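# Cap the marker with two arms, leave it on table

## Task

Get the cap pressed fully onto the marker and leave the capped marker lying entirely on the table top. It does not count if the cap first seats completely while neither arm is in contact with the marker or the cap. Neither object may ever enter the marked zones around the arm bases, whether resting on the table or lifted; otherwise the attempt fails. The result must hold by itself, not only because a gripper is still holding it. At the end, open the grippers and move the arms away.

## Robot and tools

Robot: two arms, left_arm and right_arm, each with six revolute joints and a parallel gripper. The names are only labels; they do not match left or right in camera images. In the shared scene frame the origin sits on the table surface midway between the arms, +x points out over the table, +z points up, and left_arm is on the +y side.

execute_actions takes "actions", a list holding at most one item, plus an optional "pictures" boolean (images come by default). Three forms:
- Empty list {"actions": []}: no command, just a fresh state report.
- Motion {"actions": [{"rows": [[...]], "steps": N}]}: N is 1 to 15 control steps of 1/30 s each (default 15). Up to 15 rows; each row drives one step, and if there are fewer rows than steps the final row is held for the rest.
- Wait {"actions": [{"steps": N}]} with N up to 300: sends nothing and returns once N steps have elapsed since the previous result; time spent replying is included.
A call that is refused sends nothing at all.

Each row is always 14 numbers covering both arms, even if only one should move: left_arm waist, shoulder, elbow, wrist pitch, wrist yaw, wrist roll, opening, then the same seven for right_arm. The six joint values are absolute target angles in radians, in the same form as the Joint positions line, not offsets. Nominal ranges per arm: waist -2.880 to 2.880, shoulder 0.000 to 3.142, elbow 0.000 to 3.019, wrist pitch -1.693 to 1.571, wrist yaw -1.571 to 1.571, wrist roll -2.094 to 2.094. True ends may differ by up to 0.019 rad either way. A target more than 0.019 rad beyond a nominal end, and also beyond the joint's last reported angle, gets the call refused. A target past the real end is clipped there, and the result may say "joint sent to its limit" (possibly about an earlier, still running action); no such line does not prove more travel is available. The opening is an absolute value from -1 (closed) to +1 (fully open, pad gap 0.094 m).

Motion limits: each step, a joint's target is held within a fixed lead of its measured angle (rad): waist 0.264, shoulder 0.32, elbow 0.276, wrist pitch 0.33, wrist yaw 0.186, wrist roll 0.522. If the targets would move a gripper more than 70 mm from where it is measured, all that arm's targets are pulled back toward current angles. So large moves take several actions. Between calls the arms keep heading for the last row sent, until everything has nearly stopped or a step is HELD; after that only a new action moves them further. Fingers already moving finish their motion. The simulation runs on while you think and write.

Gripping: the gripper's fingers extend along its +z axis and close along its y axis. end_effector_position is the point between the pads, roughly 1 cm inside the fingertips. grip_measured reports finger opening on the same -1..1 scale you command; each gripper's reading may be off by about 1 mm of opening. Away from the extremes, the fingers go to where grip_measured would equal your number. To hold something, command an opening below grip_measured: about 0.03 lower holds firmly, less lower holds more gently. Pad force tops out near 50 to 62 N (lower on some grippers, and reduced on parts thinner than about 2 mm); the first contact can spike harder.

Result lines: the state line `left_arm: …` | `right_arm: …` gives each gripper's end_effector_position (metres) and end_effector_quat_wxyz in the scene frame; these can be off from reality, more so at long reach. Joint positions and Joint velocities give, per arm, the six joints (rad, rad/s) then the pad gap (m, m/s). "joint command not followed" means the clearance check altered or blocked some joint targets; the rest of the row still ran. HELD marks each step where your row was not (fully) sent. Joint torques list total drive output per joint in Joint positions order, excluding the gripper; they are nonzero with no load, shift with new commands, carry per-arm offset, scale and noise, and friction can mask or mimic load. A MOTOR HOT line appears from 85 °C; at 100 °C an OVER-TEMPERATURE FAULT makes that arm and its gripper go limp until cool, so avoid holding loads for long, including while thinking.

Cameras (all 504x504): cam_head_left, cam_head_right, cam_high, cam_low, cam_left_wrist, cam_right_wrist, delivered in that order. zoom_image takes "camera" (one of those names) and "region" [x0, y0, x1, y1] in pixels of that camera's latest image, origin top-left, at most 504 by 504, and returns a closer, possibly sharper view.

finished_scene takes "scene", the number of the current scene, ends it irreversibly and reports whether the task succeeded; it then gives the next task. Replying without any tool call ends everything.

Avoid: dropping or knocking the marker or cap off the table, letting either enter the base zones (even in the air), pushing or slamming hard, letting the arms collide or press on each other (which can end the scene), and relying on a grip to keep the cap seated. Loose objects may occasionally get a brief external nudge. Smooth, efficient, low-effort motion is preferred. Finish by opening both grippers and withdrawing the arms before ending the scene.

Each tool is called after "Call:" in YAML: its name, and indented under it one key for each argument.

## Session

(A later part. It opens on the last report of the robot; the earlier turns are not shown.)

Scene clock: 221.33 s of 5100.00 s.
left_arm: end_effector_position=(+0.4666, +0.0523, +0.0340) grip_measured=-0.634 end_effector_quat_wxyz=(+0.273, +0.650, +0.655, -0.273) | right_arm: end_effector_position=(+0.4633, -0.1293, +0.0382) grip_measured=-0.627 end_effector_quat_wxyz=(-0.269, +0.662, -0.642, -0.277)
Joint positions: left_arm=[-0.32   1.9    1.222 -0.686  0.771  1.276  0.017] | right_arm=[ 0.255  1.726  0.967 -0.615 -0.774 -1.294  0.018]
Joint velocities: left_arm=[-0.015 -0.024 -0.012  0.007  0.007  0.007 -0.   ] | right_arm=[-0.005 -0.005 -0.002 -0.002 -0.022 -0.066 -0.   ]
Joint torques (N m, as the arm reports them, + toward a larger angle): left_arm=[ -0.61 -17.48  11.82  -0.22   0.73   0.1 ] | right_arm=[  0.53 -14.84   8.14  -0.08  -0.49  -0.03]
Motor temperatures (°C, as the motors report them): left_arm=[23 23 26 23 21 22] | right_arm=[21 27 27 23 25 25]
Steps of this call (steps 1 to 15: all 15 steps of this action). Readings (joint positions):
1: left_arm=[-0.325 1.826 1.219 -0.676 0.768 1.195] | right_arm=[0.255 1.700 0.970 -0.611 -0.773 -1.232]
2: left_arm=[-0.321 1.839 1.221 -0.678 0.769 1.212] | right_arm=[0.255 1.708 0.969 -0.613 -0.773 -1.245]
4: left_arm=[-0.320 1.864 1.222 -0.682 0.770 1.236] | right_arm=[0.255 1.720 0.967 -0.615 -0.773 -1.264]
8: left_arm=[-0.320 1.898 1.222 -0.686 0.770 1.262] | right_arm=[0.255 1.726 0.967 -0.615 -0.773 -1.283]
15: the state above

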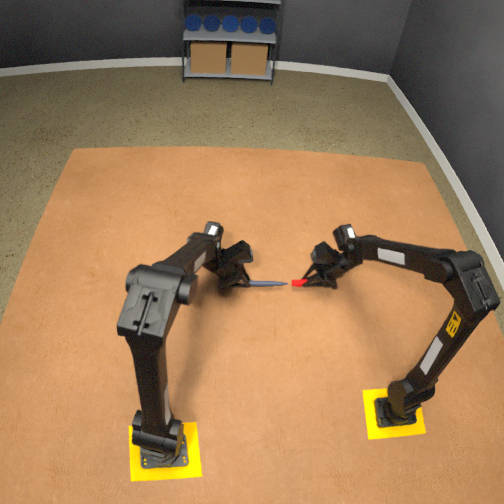

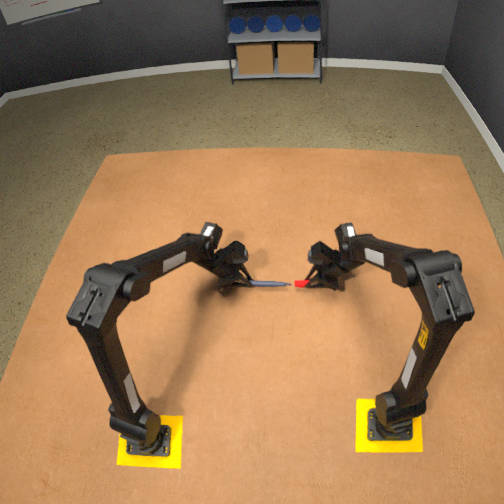

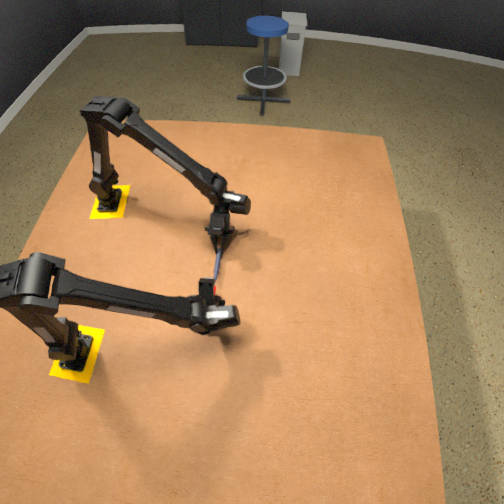

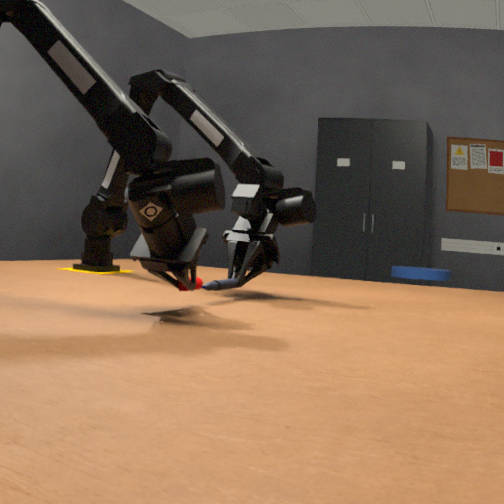

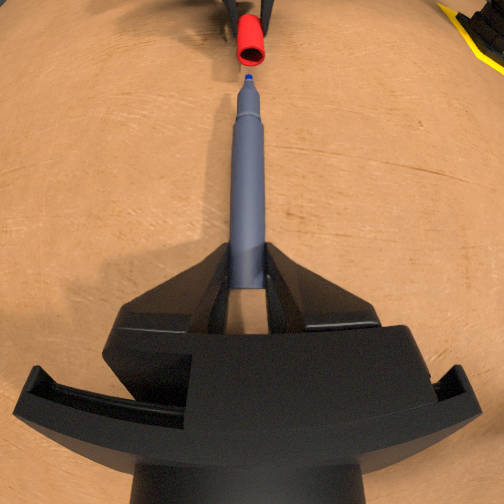

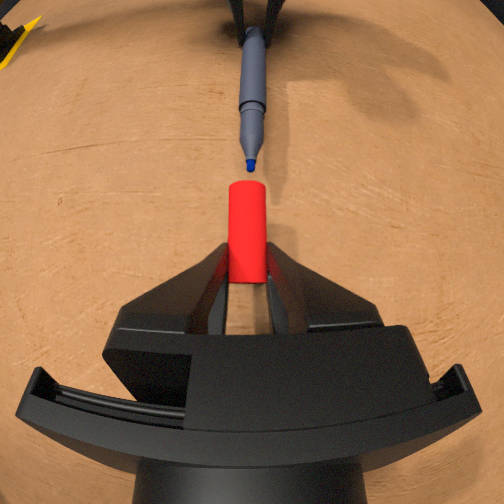

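Call:
execute_actions:
  actions: []

Scene clock: 244.23 s of 5100.00 s.
left_arm: end_effector_position=(+0.4666, +0.0523, +0.0340) grip_measured=-0.634 end_effector_quat_wxyz=(+0.273, +0.651, +0.654, -0.272) | right_arm: end_effector_position=(+0.4633, -0.1293, +0.0382) grip_measured=-0.627 end_effector_quat_wxyz=(-0.270, +0.663, -0.641, -0.277)
Joint positions: left_arm=[-0.32   1.9    1.222 -0.686  0.771  1.28   0.017] | right_arm=[ 0.255  1.726  0.967 -0.615 -0.774 -1.297  0.018]
Joint velocities: left_arm=[-0.005 -0.005 -0.017 -0.007  0.066  0.051 -0.001] | right_arm=[-0.024 -0.005 -0.012  0.002 -0.081  0.022  0.001]
Joint torques (N m, as the arm reports them, + toward a larger angle): left_arm=[ -0.6  -17.53  11.85  -0.26   0.73   0.1 ] | right_arm=[  0.99 -14.07   8.01  -0.03  -0.5    0.  ]
Motor temperatures (°C, as the motors report them): left_arm=[23 24 28 23 22 22] | right_arm=[21 27 27 23 25 25]
Steps of this call (steps 1 to 15: the robot went on to your last target; steps 16 to 90: nothing new was sent; then 19.90 s passed at rest). Readings (joint positions):
1: left_arm=[-0.320 1.900 1.222 -0.686 0.771 1.277] | right_arm=[0.255 1.726 0.967 -0.615 -0.774 -1.295]
2: left_arm=[-0.320 1.900 1.222 -0.686 0.771 1.277] | right_arm=[0.255 1.726 0.967 -0.615 -0.774 -1.295]
4: left_arm=[-0.320 1.900 1.222 -0.686 0.771 1.278] | right_arm=[0.255 1.726 0.967 -0.615 -0.774 -1.296]
8: left_arm=[-0.320 1.900 1.222 -0.686 0.771 1.279] | right_arm=[0.255 1.726 0.967 -0.615 -0.774 -1.297]
90: the state above
All arms were judged still, so your last target was given up. Only a new action makes them travel on or press farther. Fingers that are still opening or closing keep moving.

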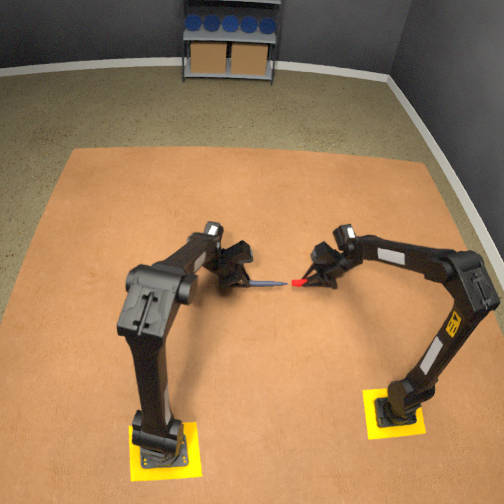

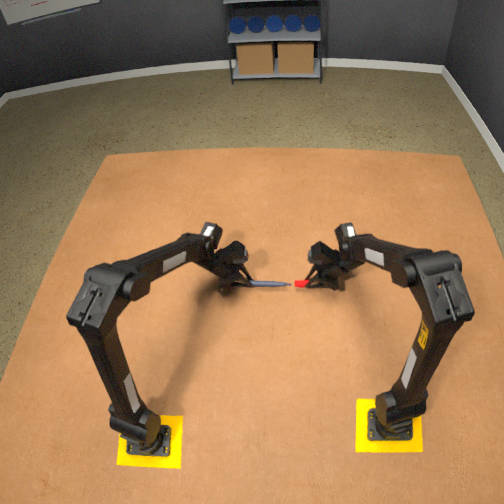

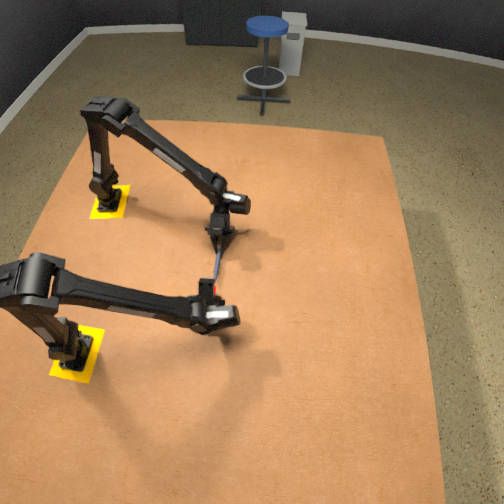

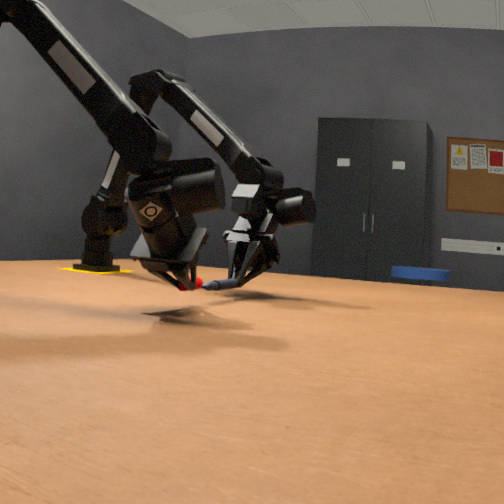

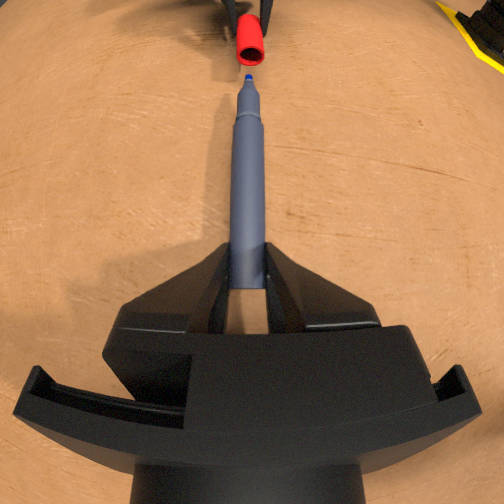

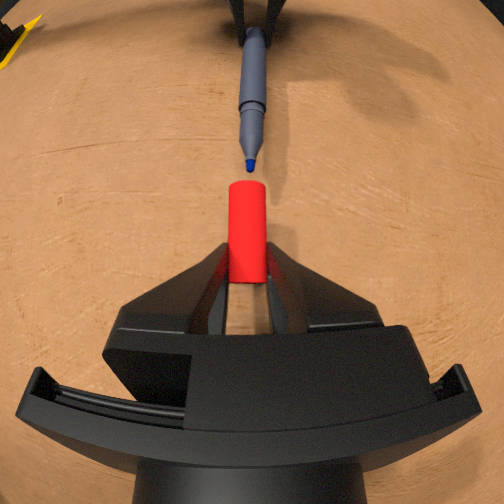

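Call:
execute_actions:
  actions:
    - {"rows":[[-0.324,1.895,1.26,-0.685,0.774,1.29,-0.68,0.255,1.745,0.968,-0.615,-0.776,-1.3,-0.67],[-0.324,1.9,1.26,-0.672,0.774,1.29,-0.68,0.255,1.75,0.968,-0.6,-0.776,-1.295,-0.67],[-0.324,1.904,1.26,-0.666,0.774,1.29,-0.68,0.255,1.754,0.968,-0.594,-0.776,-1.29,-0.67],[-0.324,1.908,1.26,-0.661,0.774,1.29,-0.68,0.255,1.758,0.968,-0.588,-0.776,-1.285,-0.67],[-0.324,1.912,1.26,-0.656,0.774,1.29,-0.68,0.255,1.763,0.968,-0.582,-0.776,-1.28,-0.67],[-0.324,1.916,1.26,-0.651,0.774,1.29,-0.68,0.255,1.768,0.968,-0.576,-0.776,-1.278,-0.67],[-0.324,1.92,1.26,-0.646,0.774,1.29,-0.68,0.255,1.773,0.968,-0.57,-0.776,-1.278,-0.67],[-0.324,1.924,1.26,-0.641,0.774,1.29,-0.68,0.255,1.778,0.968,-0.564,-0.776,-1.278,-0.67],[-0.324,1.927,1.26,-0.637,0.774,1.29,-0.68,0.255,1.782,0.968,-0.558,-0.776,-1.278,-0.67],[-0.324,1.93,1.26,-0.633,0.774,1.29,-0.68,0.255,1.786,0.968,-0.553,-0.776,-1.278,-0.67]],"steps":15}
  pictures: false

Call:
execute_actions:
  actions: []

Scene clock: 261.53 s of 5100.00 s.
left_arm: end_effector_position=(+0.4701, +0.0516, +0.0203) grip_measured=-0.634 end_effector_quat_wxyz=(+0.275, +0.652, +0.653, -0.271) | right_arm: end_effector_position=(+0.4670, -0.1285, +0.0212) grip_measured=-0.627 end_effector_quat_wxyz=(-0.268, +0.661, -0.643, -0.278)
Joint positions: left_arm=[-0.32   1.929  1.222 -0.653  0.771  1.28   0.017] | right_arm=[ 0.255  1.768  0.967 -0.574 -0.774 -1.29   0.018]
Joint velocities: left_arm=[-0.015  0.034 -0.007 -0.002 -0.051  0.007 -0.001] | right_arm=[-0.024  0.024  0.002 -0.002 -0.037  0.007 -0.   ]
Joint torques (N m, as the arm reports them, + toward a larger angle): left_arm=[ -0.57 -16.32  11.67   1.2    0.73   0.09] | right_arm=[  1.11 -14.21   7.69   1.08  -0.46   0.15]
Motor temperatures (°C, as the motors report them): left_arm=[23 24 28 23 22 22] | right_arm=[21 27 27 23 25 25]
Steps of this call (steps 1 to 90: nothing new was sent; then 13.80 s passed at rest; steps 91 to 105: all 15 steps of this action). Readings (joint positions):
91: left_arm=[-0.320 1.900 1.222 -0.686 0.771 1.280] | right_arm=[0.255 1.726 0.967 -0.615 -0.774 -1.297]
92: left_arm=[-0.320 1.900 1.222 -0.686 0.771 1.280] | right_arm=[0.255 1.726 0.967 -0.615 -0.774 -1.297]
94: left_arm=[-0.320 1.900 1.222 -0.685 0.771 1.280] | right_arm=[0.255 1.727 0.967 -0.614 -0.774 -1.297]
98: left_arm=[-0.320 1.906 1.222 -0.669 0.771 1.280] | right_arm=[0.255 1.738 0.967 -0.594 -0.774 -1.293]
105: the state above

Scene clock: 261.53 s of 5100.00 s.
left_arm: end_effector_position=(+0.4701, +0.0516, +0.0203) grip_measured=-0.634 end_effector_quat_wxyz=(+0.275, +0.652, +0.653, -0.271) | right_arm: end_effector_position=(+0.4670, -0.1285, +0.0212) grip_measured=-0.627 end_effector_quat_wxyz=(-0.268, +0.661, -0.643, -0.278)
Joint positions: left_arm=[-0.32   1.929  1.222 -0.653  0.771  1.28   0.017] | right_arm=[ 0.255  1.768  0.967 -0.574 -0.774 -1.29   0.018]
Joint velocities: left_arm=[-0.015  0.034 -0.007 -0.002 -0.051  0.007 -0.001] | right_arm=[-0.024  0.024  0.002 -0.002 -0.037  0.007 -0.   ]
Joint torques (N m, as the arm reports them, + toward a larger angle): left_arm=[ -0.57 -16.32  11.67   1.2    0.73   0.09] | right_arm=[  1.11 -14.21   7.69   1.08  -0.46   0.15]
Motor temperatures (°C, as the motors report them): left_arm=[23 24 28 23 22 22] | right_arm=[21 27 27 23 25 25]

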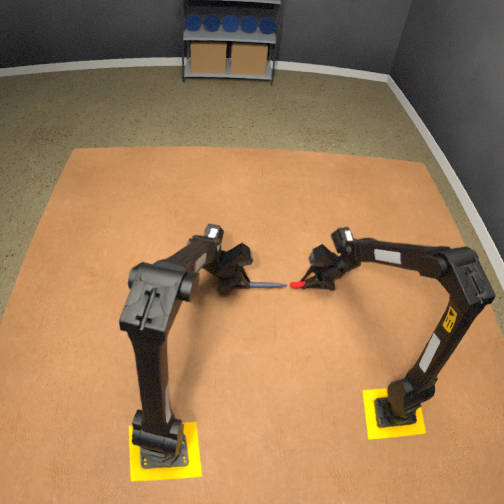

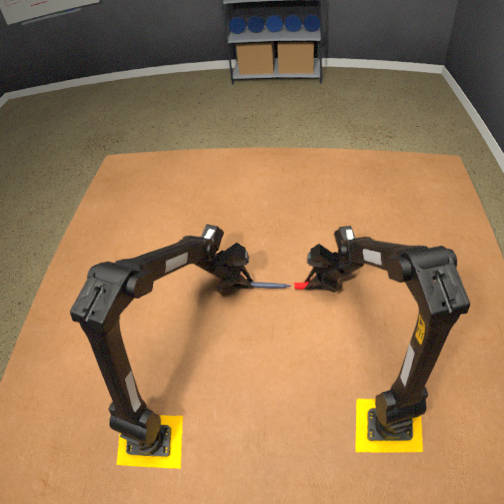

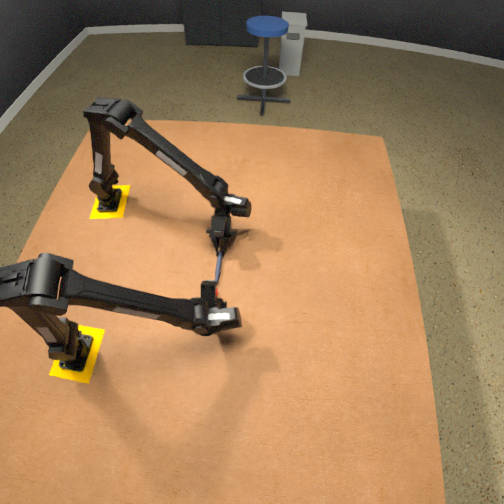

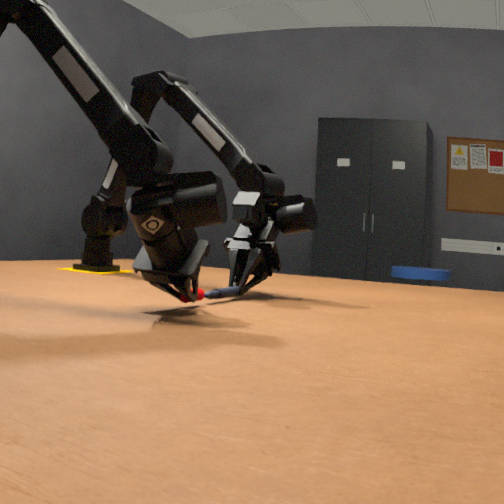

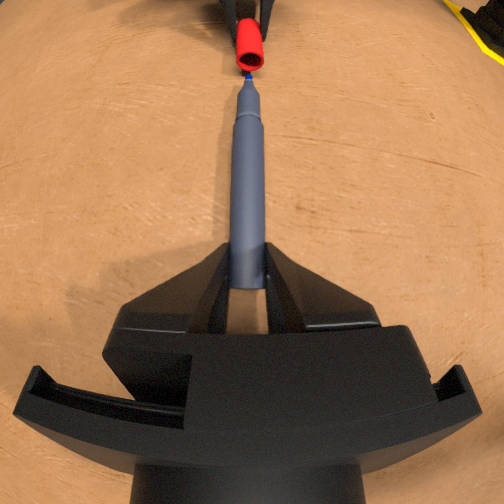

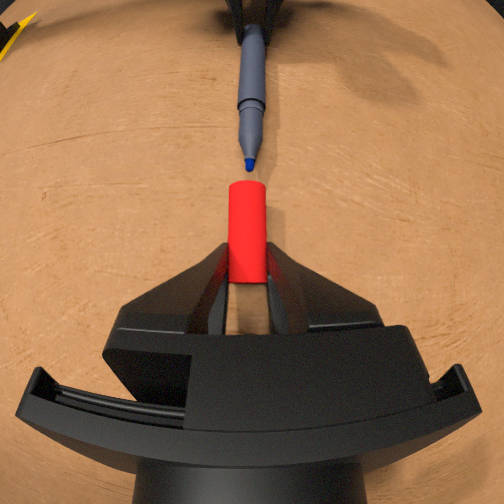

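Call:
execute_actions:
  actions:
    - {"rows":[[-0.326,1.933,1.26,-0.63,0.774,1.28,-0.68,0.259,1.788,0.968,-0.549,-0.776,-1.275,-0.67],[-0.328,1.936,1.26,-0.627,0.774,1.272,-0.68,0.262,1.79,0.968,-0.546,-0.776,-1.272,-0.67],[-0.33,1.939,1.26,-0.624,0.774,1.267,-0.68,0.265,1.791,0.968,-0.543,-0.776,-1.268,-0.67],[-0.333,1.94,1.26,-0.621,0.774,1.263,-0.68,0.268,1.791,0.968,-0.54,-0.776,-1.264,-0.67],[-0.336,1.94,1.26,-0.618,0.774,1.26,-0.68,0.271,1.792,0.968,-0.537,-0.776,-1.26,-0.67],[-0.339,1.94,1.26,-0.615,0.774,1.256,-0.68,0.274,1.792,0.968,-0.534,-0.776,-1.256,-0.67],[-0.341,1.94,1.26,-0.612,0.774,1.252,-0.68,0.277,1.792,0.968,-0.531,-0.776,-1.252,-0.67]],"steps":15}

Scene clock: 279.80 s of 5100.00 s.
left_arm: end_effector_position=(+0.4719, +0.0474, +0.0182) grip_measured=-0.634 end_effector_quat_wxyz=(+0.278, +0.650, +0.653, -0.270) | right_arm: end_effector_position=(+0.4675, -0.1206, +0.0219) grip_measured=-0.627 end_effector_quat_wxyz=(-0.271, +0.661, -0.643, -0.278)
Joint positions: left_arm=[-0.327  1.934  1.222 -0.631  0.771  1.264  0.017] | right_arm=[ 0.271  1.768  0.967 -0.551 -0.774 -1.265  0.018]
Joint velocities: left_arm=[-0.015 -0.005  0.012  0.002 -0.037 -0.022  0.   ] | right_arm=[ 0.005  0.005 -0.002  0.012 -0.007 -0.022 -0.   ]
Joint torques (N m, as the arm reports them, + toward a larger angle): left_arm=[ -1.59 -15.92  11.68   1.15   0.73  -0.14] | right_arm=[  1.59 -13.69   7.78   1.13  -0.43   0.16]
Motor temperatures (°C, as the motors report them): left_arm=[23 24 28 23 22 22] | right_arm=[21 27 27 23 25 25]
Steps of this call (steps 1 to 15: the robot went on to your last target; steps 16 to 90: nothing new was sent; then 14.77 s passed at rest; steps 91 to 105: all 15 steps of this action). Readings (joint positions):
91: left_arm=[-0.320 1.930 1.222 -0.651 0.771 1.280] | right_arm=[0.255 1.768 0.967 -0.572 -0.774 -1.289]
92: left_arm=[-0.320 1.930 1.222 -0.650 0.771 1.280] | right_arm=[0.255 1.768 0.967 -0.570 -0.774 -1.288]
94: left_arm=[-0.320 1.931 1.222 -0.645 0.771 1.278] | right_arm=[0.255 1.768 0.967 -0.565 -0.774 -1.284]
98: left_arm=[-0.321 1.933 1.222 -0.634 0.771 1.270] | right_arm=[0.262 1.768 0.967 -0.554 -0.774 -1.273]
105: the state above

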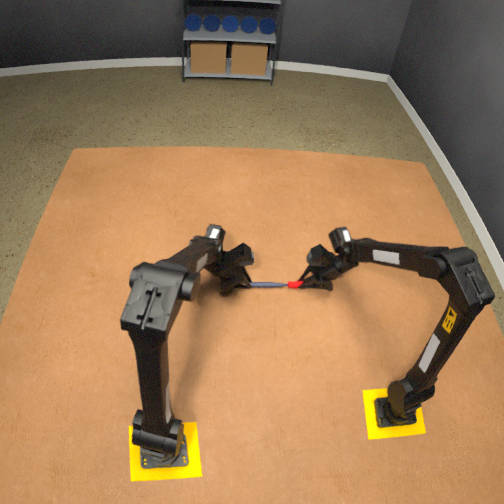

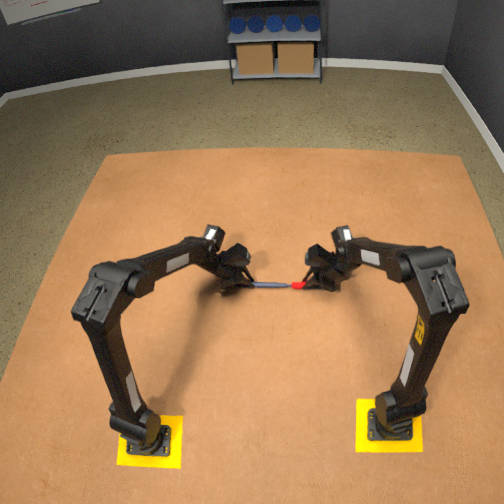

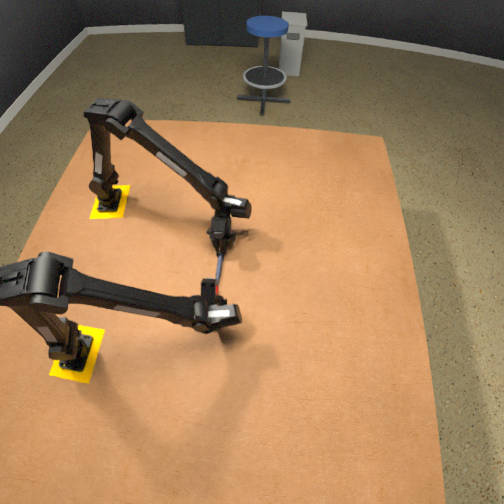

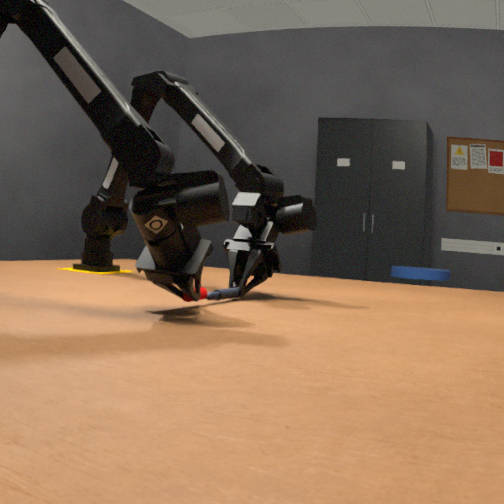

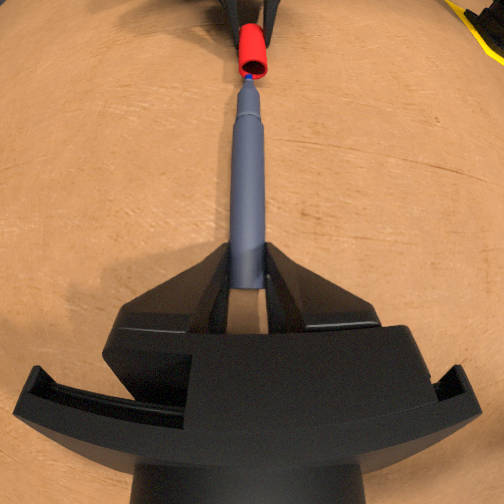

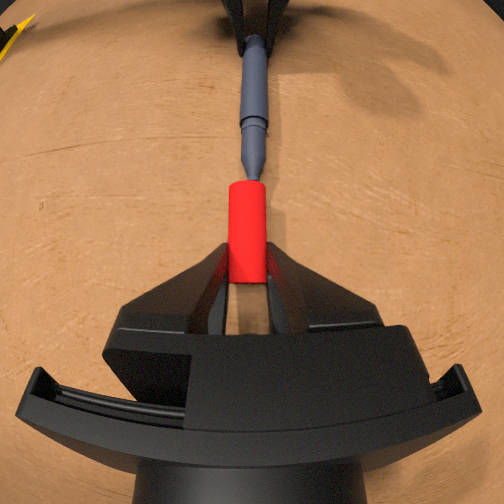

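Call:
execute_actions:
  actions:
    - {"rows":[[-0.341,1.94,1.26,-0.612,0.774,1.252,-0.68,0.277,1.795,0.968,-0.529,-0.776,-1.25,-0.67],[-0.341,1.94,1.26,-0.612,0.774,1.252,-0.68,0.277,1.798,0.968,-0.527,-0.776,-1.248,-0.67],[-0.342,1.94,1.26,-0.612,0.774,1.252,-0.68,0.277,1.8,0.968,-0.525,-0.776,-1.246,-0.67],[-0.343,1.94,1.26,-0.612,0.774,1.252,-0.68,0.277,1.8,0.968,-0.524,-0.776,-1.244,-0.67],[-0.345,1.94,1.26,-0.612,0.774,1.252,-0.68,0.277,1.8,0.968,-0.524,-0.776,-1.244,-0.67],[-0.347,1.94,1.26,-0.612,0.774,1.252,-0.68,0.277,1.8,0.968,-0.524,-0.776,-1.244,-0.67]],"steps":15}

Call:
zoom_image:
  camera: "cam_left_wrist"
  region: [200,20,300,120]

Scene clock: 297.27 s of 5100.00 s.
left_arm: end_effector_position=(+0.4704, +0.0442, +0.0182) grip_measured=-0.634 end_effector_quat_wxyz=(+0.277, +0.652, +0.652, -0.271) | right_arm: end_effector_position=(+0.4682, -0.1204, +0.0190) grip_measured=-0.627 end_effector_quat_wxyz=(-0.270, +0.657, -0.646, -0.279)
Joint positions: left_arm=[-0.333  1.934  1.222 -0.631  0.771  1.262  0.017] | right_arm=[ 0.271  1.775  0.967 -0.543 -0.774 -1.255  0.018]
Joint velocities: left_arm=[-0.015 -0.024  0.007 -0.022  0.022  0.081 -0.001] | right_arm=[ 0.005 -0.015 -0.017  0.002  0.037  0.037 -0.001]
Joint torques (N m, as the arm reports them, + toward a larger angle): left_arm=[ -1.5  -16.03  11.64   1.16   0.73  -0.14] | right_arm=[  1.22 -14.38   7.63   1.08  -0.5    0.2 ]
Motor temperatures (°C, as the motors report them): left_arm=[23 24 29 23 22 22] | right_arm=[21 27 27 23 25 25]
Steps of this call (steps 1 to 15: the robot went on to your last target; steps 16 to 90: nothing new was sent; then 13.97 s passed at rest; steps 91 to 105: all 15 steps of this action). Readings (joint positions):
91: left_arm=[-0.327 1.934 1.222 -0.631 0.771 1.263] | right_arm=[0.271 1.768 0.967 -0.551 -0.774 -1.263]
92: left_arm=[-0.327 1.934 1.222 -0.631 0.771 1.263] | right_arm=[0.271 1.769 0.967 -0.550 -0.774 -1.262]
94: left_arm=[-0.327 1.934 1.222 -0.631 0.771 1.263] | right_arm=[0.271 1.771 0.967 -0.547 -0.774 -1.260]
98: left_arm=[-0.329 1.934 1.222 -0.631 0.771 1.262] | right_arm=[0.271 1.775 0.967 -0.544 -0.774 -1.257]
105: the state above

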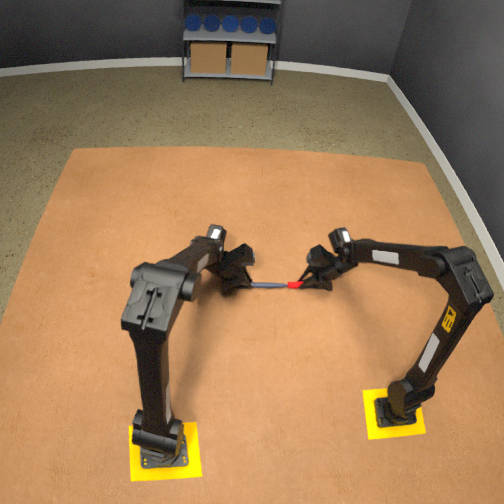

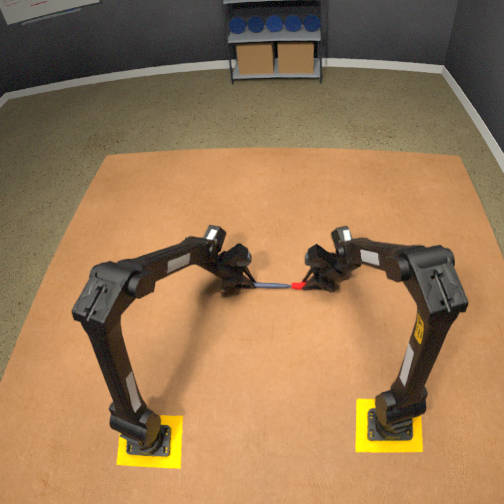

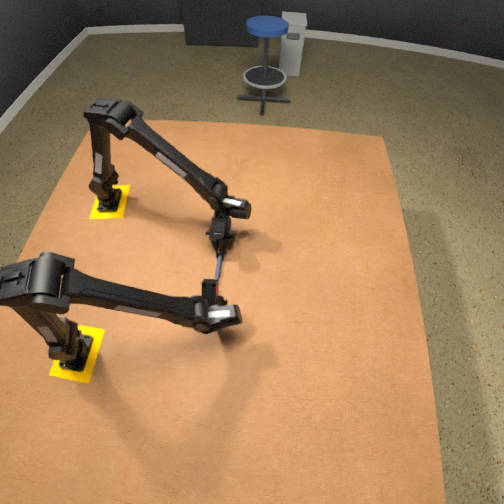

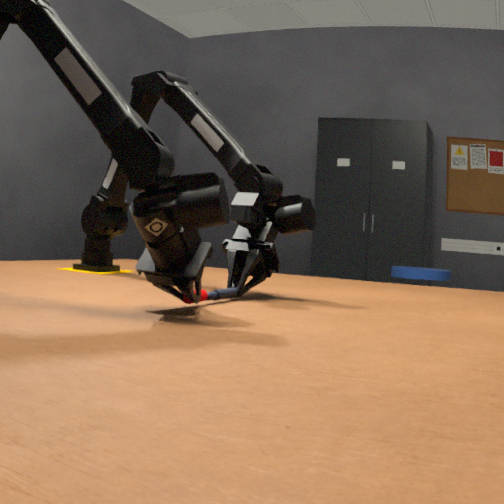

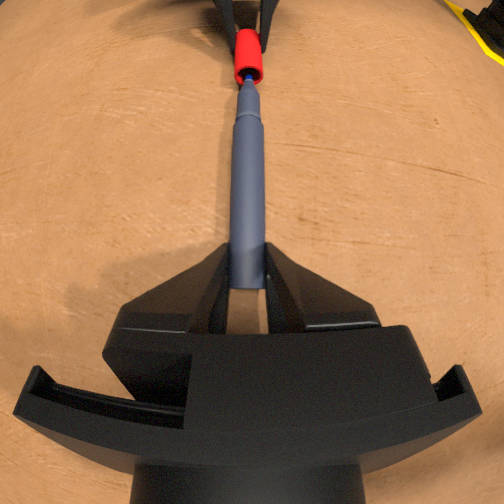

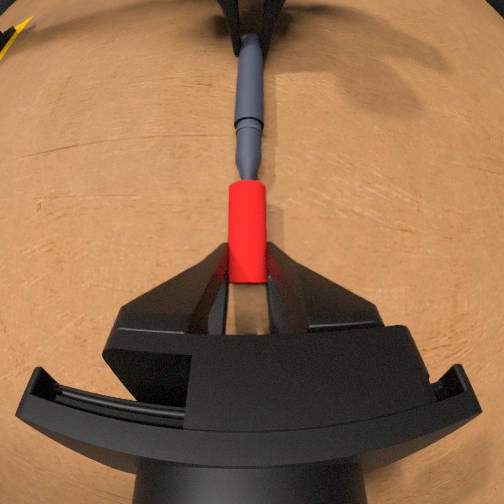

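Region (200, 20, 300, 120) of cam_left_wrist's 504x504 image, scaled by 5.040, with more detail than that image has.

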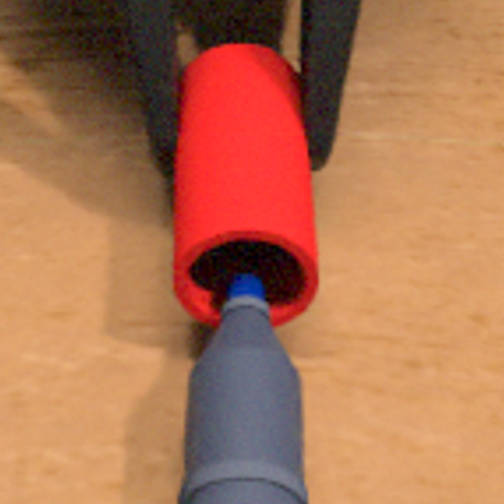

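Call:
execute_actions:
  actions:
    - {"rows":[[-0.349,1.94,1.26,-0.61,0.774,1.249,-0.68,0.281,1.8,0.968,-0.522,-0.776,-1.241,-0.67],[-0.351,1.94,1.26,-0.608,0.774,1.246,-0.68,0.284,1.8,0.968,-0.52,-0.776,-1.238,-0.67],[-0.353,1.94,1.26,-0.606,0.774,1.243,-0.68,0.286,1.8,0.968,-0.518,-0.776,-1.235,-0.67],[-0.355,1.94,1.26,-0.604,0.774,1.24,-0.68,0.288,1.8,0.968,-0.516,-0.776,-1.232,-0.67],[-0.357,1.94,1.26,-0.602,0.774,1.237,-0.68,0.29,1.8,0.968,-0.514,-0.776,-1.229,-0.67],[-0.359,1.94,1.26,-0.6,0.774,1.234,-0.68,0.292,1.8,0.968,-0.512,-0.776,-1.226,-0.67],[-0.361,1.94,1.26,-0.598,0.774,1.231,-0.68,0.294,1.8,0.968,-0.51,-0.776,-1.223,-0.67],[-0.363,1.94,1.26,-0.596,0.774,1.228,-0.68,0.296,1.8,0.968,-0.508,-0.776,-1.22,-0.67],[-0.365,1.94,1.26,-0.594,0.774,1.225,-0.68,0.298,1.8,0.968,-0.506,-0.776,-1.217,-0.67],[-0.367,1.94,1.26,-0.592,0.774,1.223,-0.68,0.3,1.8,0.968,-0.504,-0.776,-1.215,-0.67]],"steps":15}

Call:
zoom_image:
  camera: "cam_left_wrist"
  region: [200,30,300,130]

Scene clock: 314.80 s of 5100.00 s.
left_arm: end_effector_position=(+0.4690, +0.0325, +0.0194) grip_measured=-0.634 end_effector_quat_wxyz=(+0.279, +0.652, +0.649, -0.274) | right_arm: end_effector_position=(+0.4668, -0.1111, +0.0191) grip_measured=-0.627 end_effector_quat_wxyz=(-0.270, +0.657, -0.645, -0.281)
Joint positions: left_arm=[-0.353  1.934  1.222 -0.612  0.773  1.237  0.017] | right_arm=[ 0.291  1.777  0.967 -0.525 -0.773 -1.229  0.018]
Joint velocities: left_arm=[-0.024 -0.015 -0.017 -0.017  0.007 -0.007 -0.   ] | right_arm=[ 0.005  0.005 -0.017  0.012  0.037  0.081  0.   ]
Joint torques (N m, as the arm reports them, + toward a larger angle): left_arm=[ -1.17 -15.98  11.68   1.24   0.63  -0.14] | right_arm=[  0.91 -13.77   7.67   1.37  -0.53   0.24]
Motor temperatures (°C, as the motors report them): left_arm=[23 24 29 23 22 22] | right_arm=[21 27 27 23 26 25]
Steps of this call (steps 1 to 15: the robot went on to your last target; steps 16 to 90: nothing new was sent; then 14.03 s passed at rest; steps 91 to 105: all 15 steps of this action). Readings (joint positions):
91: left_arm=[-0.333 1.934 1.222 -0.631 0.771 1.261] | right_arm=[0.271 1.775 0.967 -0.543 -0.774 -1.255]
92: left_arm=[-0.333 1.934 1.222 -0.631 0.771 1.261] | right_arm=[0.271 1.775 0.967 -0.543 -0.774 -1.254]
94: left_arm=[-0.334 1.934 1.222 -0.627 0.771 1.257] | right_arm=[0.273 1.775 0.967 -0.540 -0.774 -1.250]
98: left_arm=[-0.341 1.934 1.222 -0.619 0.771 1.248] | right_arm=[0.282 1.775 0.967 -0.532 -0.774 -1.242]
105: the state above

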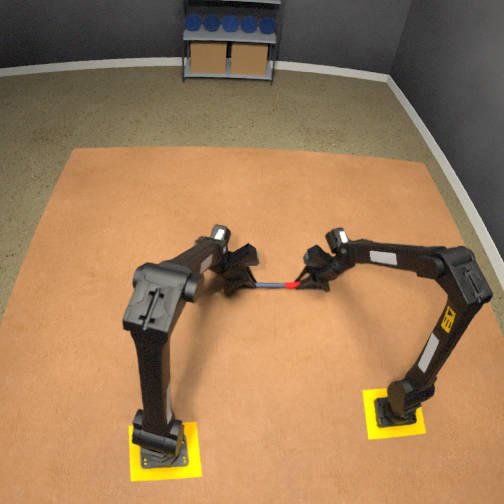

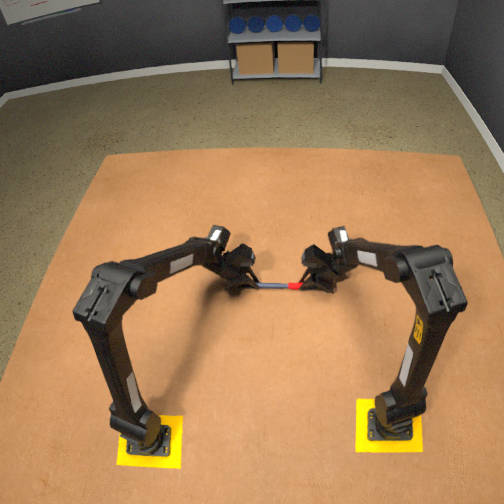

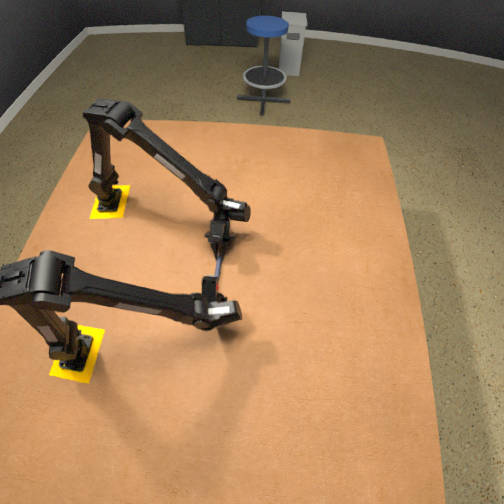

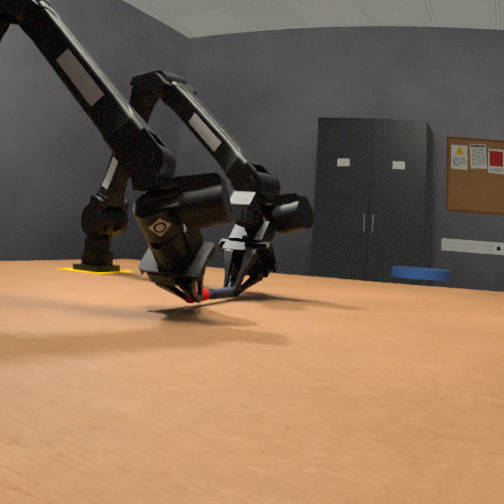

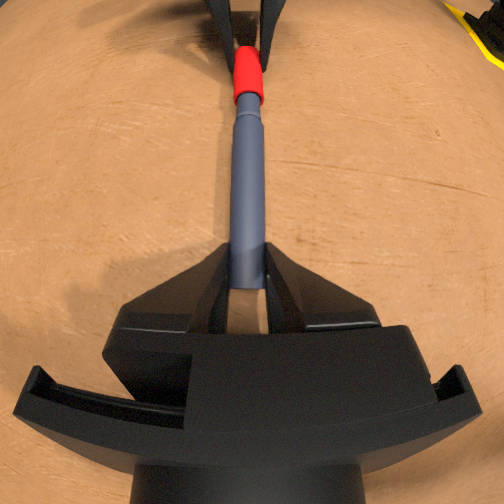

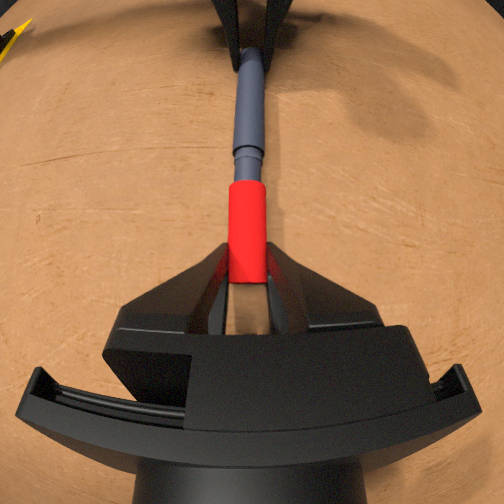

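Region (200, 30, 300, 130) of cam_left_wrist's 504x504 image, scaled by 5.040, with more detail than that image has.

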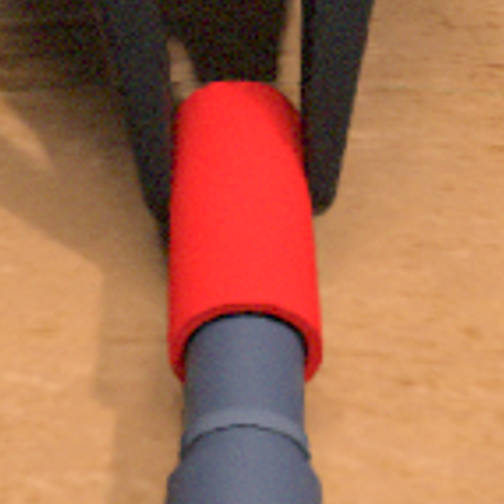

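Call:
execute_actions:
  actions:
    - {"rows":[[-0.369,1.942,1.26,-0.59,0.774,1.22,-0.68,0.303,1.8,0.968,-0.502,-0.776,-1.212,-0.67],[-0.371,1.944,1.26,-0.588,0.774,1.217,-0.68,0.305,1.8,0.968,-0.5,-0.776,-1.209,-0.67],[-0.373,1.945,1.26,-0.585,0.774,1.214,-0.68,0.307,1.8,0.968,-0.498,-0.776,-1.206,-0.67],[-0.375,1.946,1.26,-0.582,0.774,1.211,-0.68,0.309,1.8,0.968,-0.496,-0.776,-1.203,-0.67],[-0.378,1.947,1.26,-0.579,0.774,1.208,-0.68,0.312,1.8,0.968,-0.493,-0.776,-1.2,-0.67],[-0.381,1.947,1.26,-0.576,0.774,1.205,-0.68,0.315,1.8,0.968,-0.49,-0.776,-1.197,-0.67],[-0.384,1.947,1.26,-0.573,0.776,1.202,-0.68,0.318,1.8,0.968,-0.487,-0.778,-1.194,-0.67],[-0.388,1.947,1.26,-0.57,0.779,1.199,-0.68,0.322,1.8,0.968,-0.484,-0.781,-1.191,-0.67],[-0.393,1.947,1.26,-0.568,0.782,1.196,-0.68,0.326,1.8,0.968,-0.482,-0.784,-1.188,-0.67],[-0.398,1.947,1.26,-0.566,0.785,1.196,-0.68,0.33,1.8,0.968,-0.48,-0.787,-1.188,-0.67],[-0.403,1.947,1.26,-0.564,0.788,1.196,-0.68,0.334,1.8,0.968,-0.478,-0.79,-1.188,-0.67],[-0.408,1.947,1.26,-0.562,0.791,1.196,-0.68,0.338,1.8,0.968,-0.476,-0.793,-1.188,-0.67],[-0.413,1.947,1.26,-0.56,0.794,1.196,-0.68,0.342,1.8,0.968,-0.474,-0.796,-1.188,-0.67]],"steps":15}
  pictures: false

Call:
execute_actions:
  actions:
    - {"rows":[[-0.418,1.947,1.26,-0.558,0.797,1.196,-0.68,0.346,1.8,0.968,-0.472,-0.799,-1.188,-0.67],[-0.423,1.947,1.26,-0.556,0.8,1.196,-0.68,0.35,1.8,0.968,-0.47,-0.802,-1.188,-0.67],[-0.428,1.947,1.26,-0.554,0.803,1.196,-0.68,0.354,1.8,0.968,-0.468,-0.805,-1.188,-0.67],[-0.433,1.947,1.26,-0.552,0.806,1.196,-0.68,0.358,1.8,0.968,-0.466,-0.808,-1.188,-0.67],[-0.438,1.947,1.26,-0.55,0.809,1.196,-0.68,0.362,1.8,0.968,-0.464,-0.811,-1.188,-0.67],[-0.443,1.947,1.26,-0.548,0.812,1.196,-0.68,0.366,1.8,0.968,-0.462,-0.814,-1.188,-0.67],[-0.448,1.947,1.26,-0.546,0.815,1.196,-0.68,0.37,1.8,0.968,-0.46,-0.817,-1.188,-0.67]],"steps":15}

Call:
zoom_image:
  camera: "cam_left_wrist"
  region: [200,50,300,150]

Scene clock: 338.37 s of 5100.00 s.
left_arm: end_effector_position=(+0.4682, +0.0223, +0.0192) grip_measured=-0.634 end_effector_quat_wxyz=(+0.282, +0.650, +0.648, -0.278) | right_arm: end_effector_position=(+0.4662, -0.1020, +0.0189) grip_measured=-0.627 end_effector_quat_wxyz=(-0.272, +0.655, -0.645, -0.284)
Joint positions: left_arm=[-0.37   1.938  1.222 -0.589  0.78   1.21   0.017] | right_arm=[ 0.309  1.78   0.967 -0.502 -0.775 -1.2    0.018]
Joint velocities: left_arm=[-0.024 -0.015  0.012  0.017  0.022 -0.037  0.   ] | right_arm=[-0.005 -0.015 -0.012 -0.002 -0.022  0.037  0.   ]
Joint torques (N m, as the arm reports them, + toward a larger angle): left_arm=[ -4.43 -15.83  11.69   1.63   1.21  -0.17] | right_arm=[  2.74 -14.06   7.72   1.55  -1.14   0.17]
Motor temperatures (°C, as the motors report them): left_arm=[23 24 29 23 22 22] | right_arm=[21 27 27 23 26 25]
Steps of this call (steps 1 to 15: the robot went on to your last target; steps 16 to 90: nothing new was sent; then 20.07 s passed at rest; steps 91 to 105: all 15 steps of this action). Readings (joint positions):
91: left_arm=[-0.354 1.934 1.222 -0.611 0.773 1.233] | right_arm=[0.291 1.777 0.967 -0.524 -0.773 -1.226]
92: left_arm=[-0.354 1.934 1.222 -0.610 0.773 1.232] | right_arm=[0.292 1.777 0.967 -0.523 -0.773 -1.224]
94: left_arm=[-0.354 1.935 1.222 -0.607 0.774 1.230] | right_arm=[0.294 1.777 0.967 -0.519 -0.773 -1.221]
98: left_arm=[-0.361 1.937 1.222 -0.596 0.777 1.221] | right_arm=[0.301 1.777 0.967 -0.509 -0.774 -1.212]
105: the state above

Scene clock: 338.87 s of 5100.00 s.
left_arm: end_effector_position=(+0.4680, +0.0209, +0.0187) grip_measured=-0.634 end_effector_quat_wxyz=(+0.284, +0.650, +0.647, -0.281) | right_arm: end_effector_position=(+0.4653, -0.1014, +0.0185) grip_measured=-0.627 end_effector_quat_wxyz=(-0.274, +0.653, -0.645, -0.286)
Joint positions: left_arm=[-0.371  1.941  1.222 -0.584  0.788  1.21   0.017] | right_arm=[ 0.309  1.78   0.962 -0.492 -0.782 -1.194  0.018]
Joint velocities: left_arm=[ 0.005  0.005  0.002  0.002 -0.037 -0.007 -0.   ] | right_arm=[-0.015 -0.024 -0.012 -0.017  0.007  0.037 -0.001]
Joint torques (N m, as the arm reports them, + toward a larger angle): left_arm=[ -7.23 -16.09  11.66   2.     1.76  -0.18] | right_arm=[  4.87 -14.57   8.2    1.55  -1.64   0.1 ]
Motor temperatures (°C, as the motors report them): left_arm=[23 24 29 23 22 22] | right_arm=[21 27 27 23 26 25]
Steps of this call (steps 1 to 15: all 15 steps of this action). Readings (joint positions):
1: left_arm=[-0.370 1.939 1.222 -0.588 0.780 1.210] | right_arm=[0.309 1.780 0.967 -0.501 -0.775 -1.199]
2: left_arm=[-0.370 1.939 1.222 -0.588 0.782 1.210] | right_arm=[0.309 1.780 0.966 -0.500 -0.776 -1.198]
4: left_arm=[-0.370 1.939 1.222 -0.587 0.784 1.210] | right_arm=[0.309 1.780 0.965 -0.498 -0.779 -1.197]
8: left_arm=[-0.371 1.941 1.222 -0.584 0.788 1.210] | right_arm=[0.309 1.780 0.963 -0.493 -0.782 -1.195]
15: the state above

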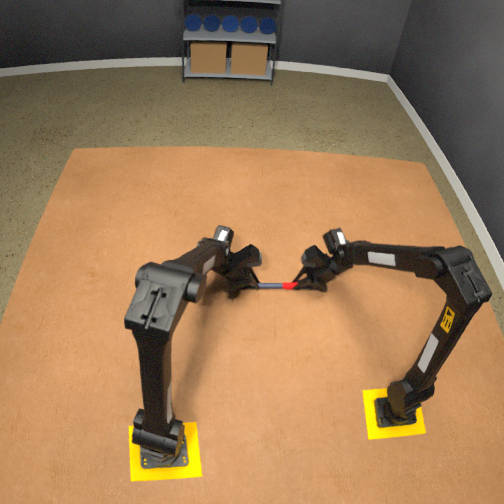

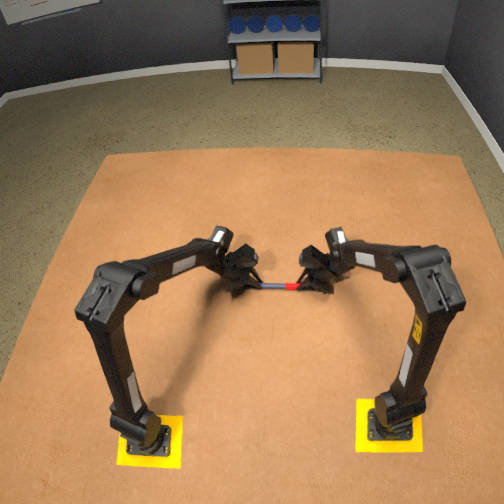

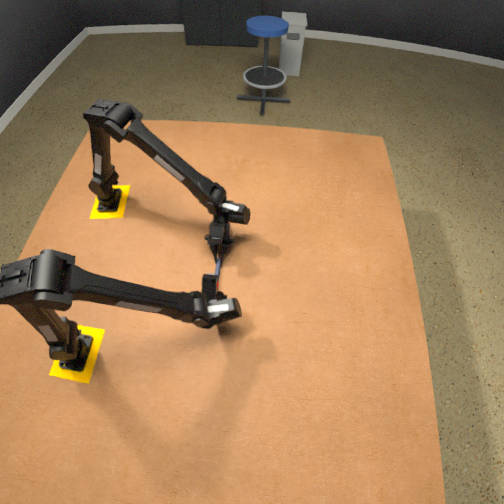

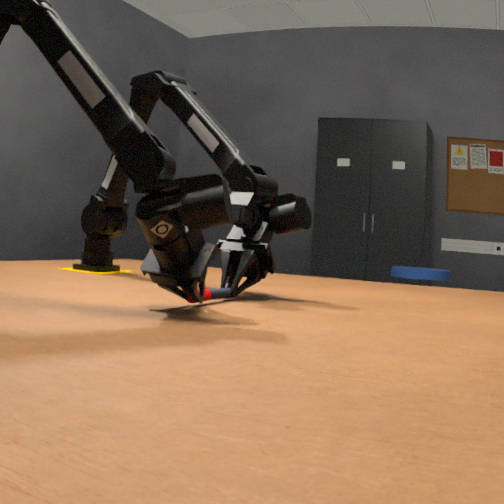

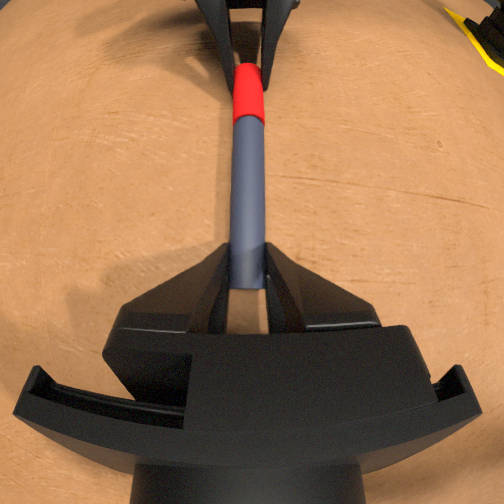

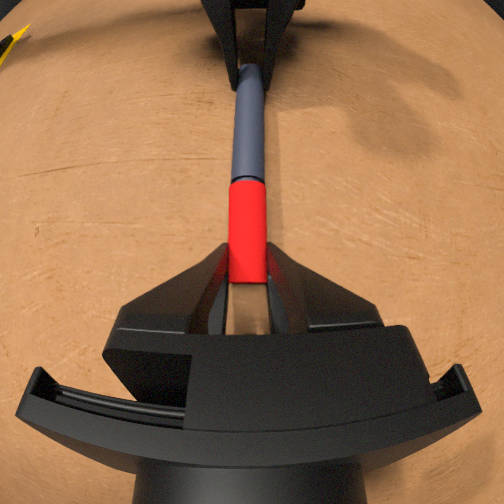

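Region (200, 50, 300, 150) of cam_left_wrist's 504x504 image, scaled by 5.040, with more detail than that image has.

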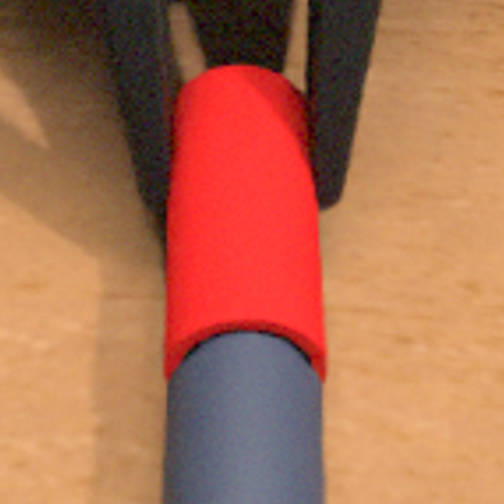

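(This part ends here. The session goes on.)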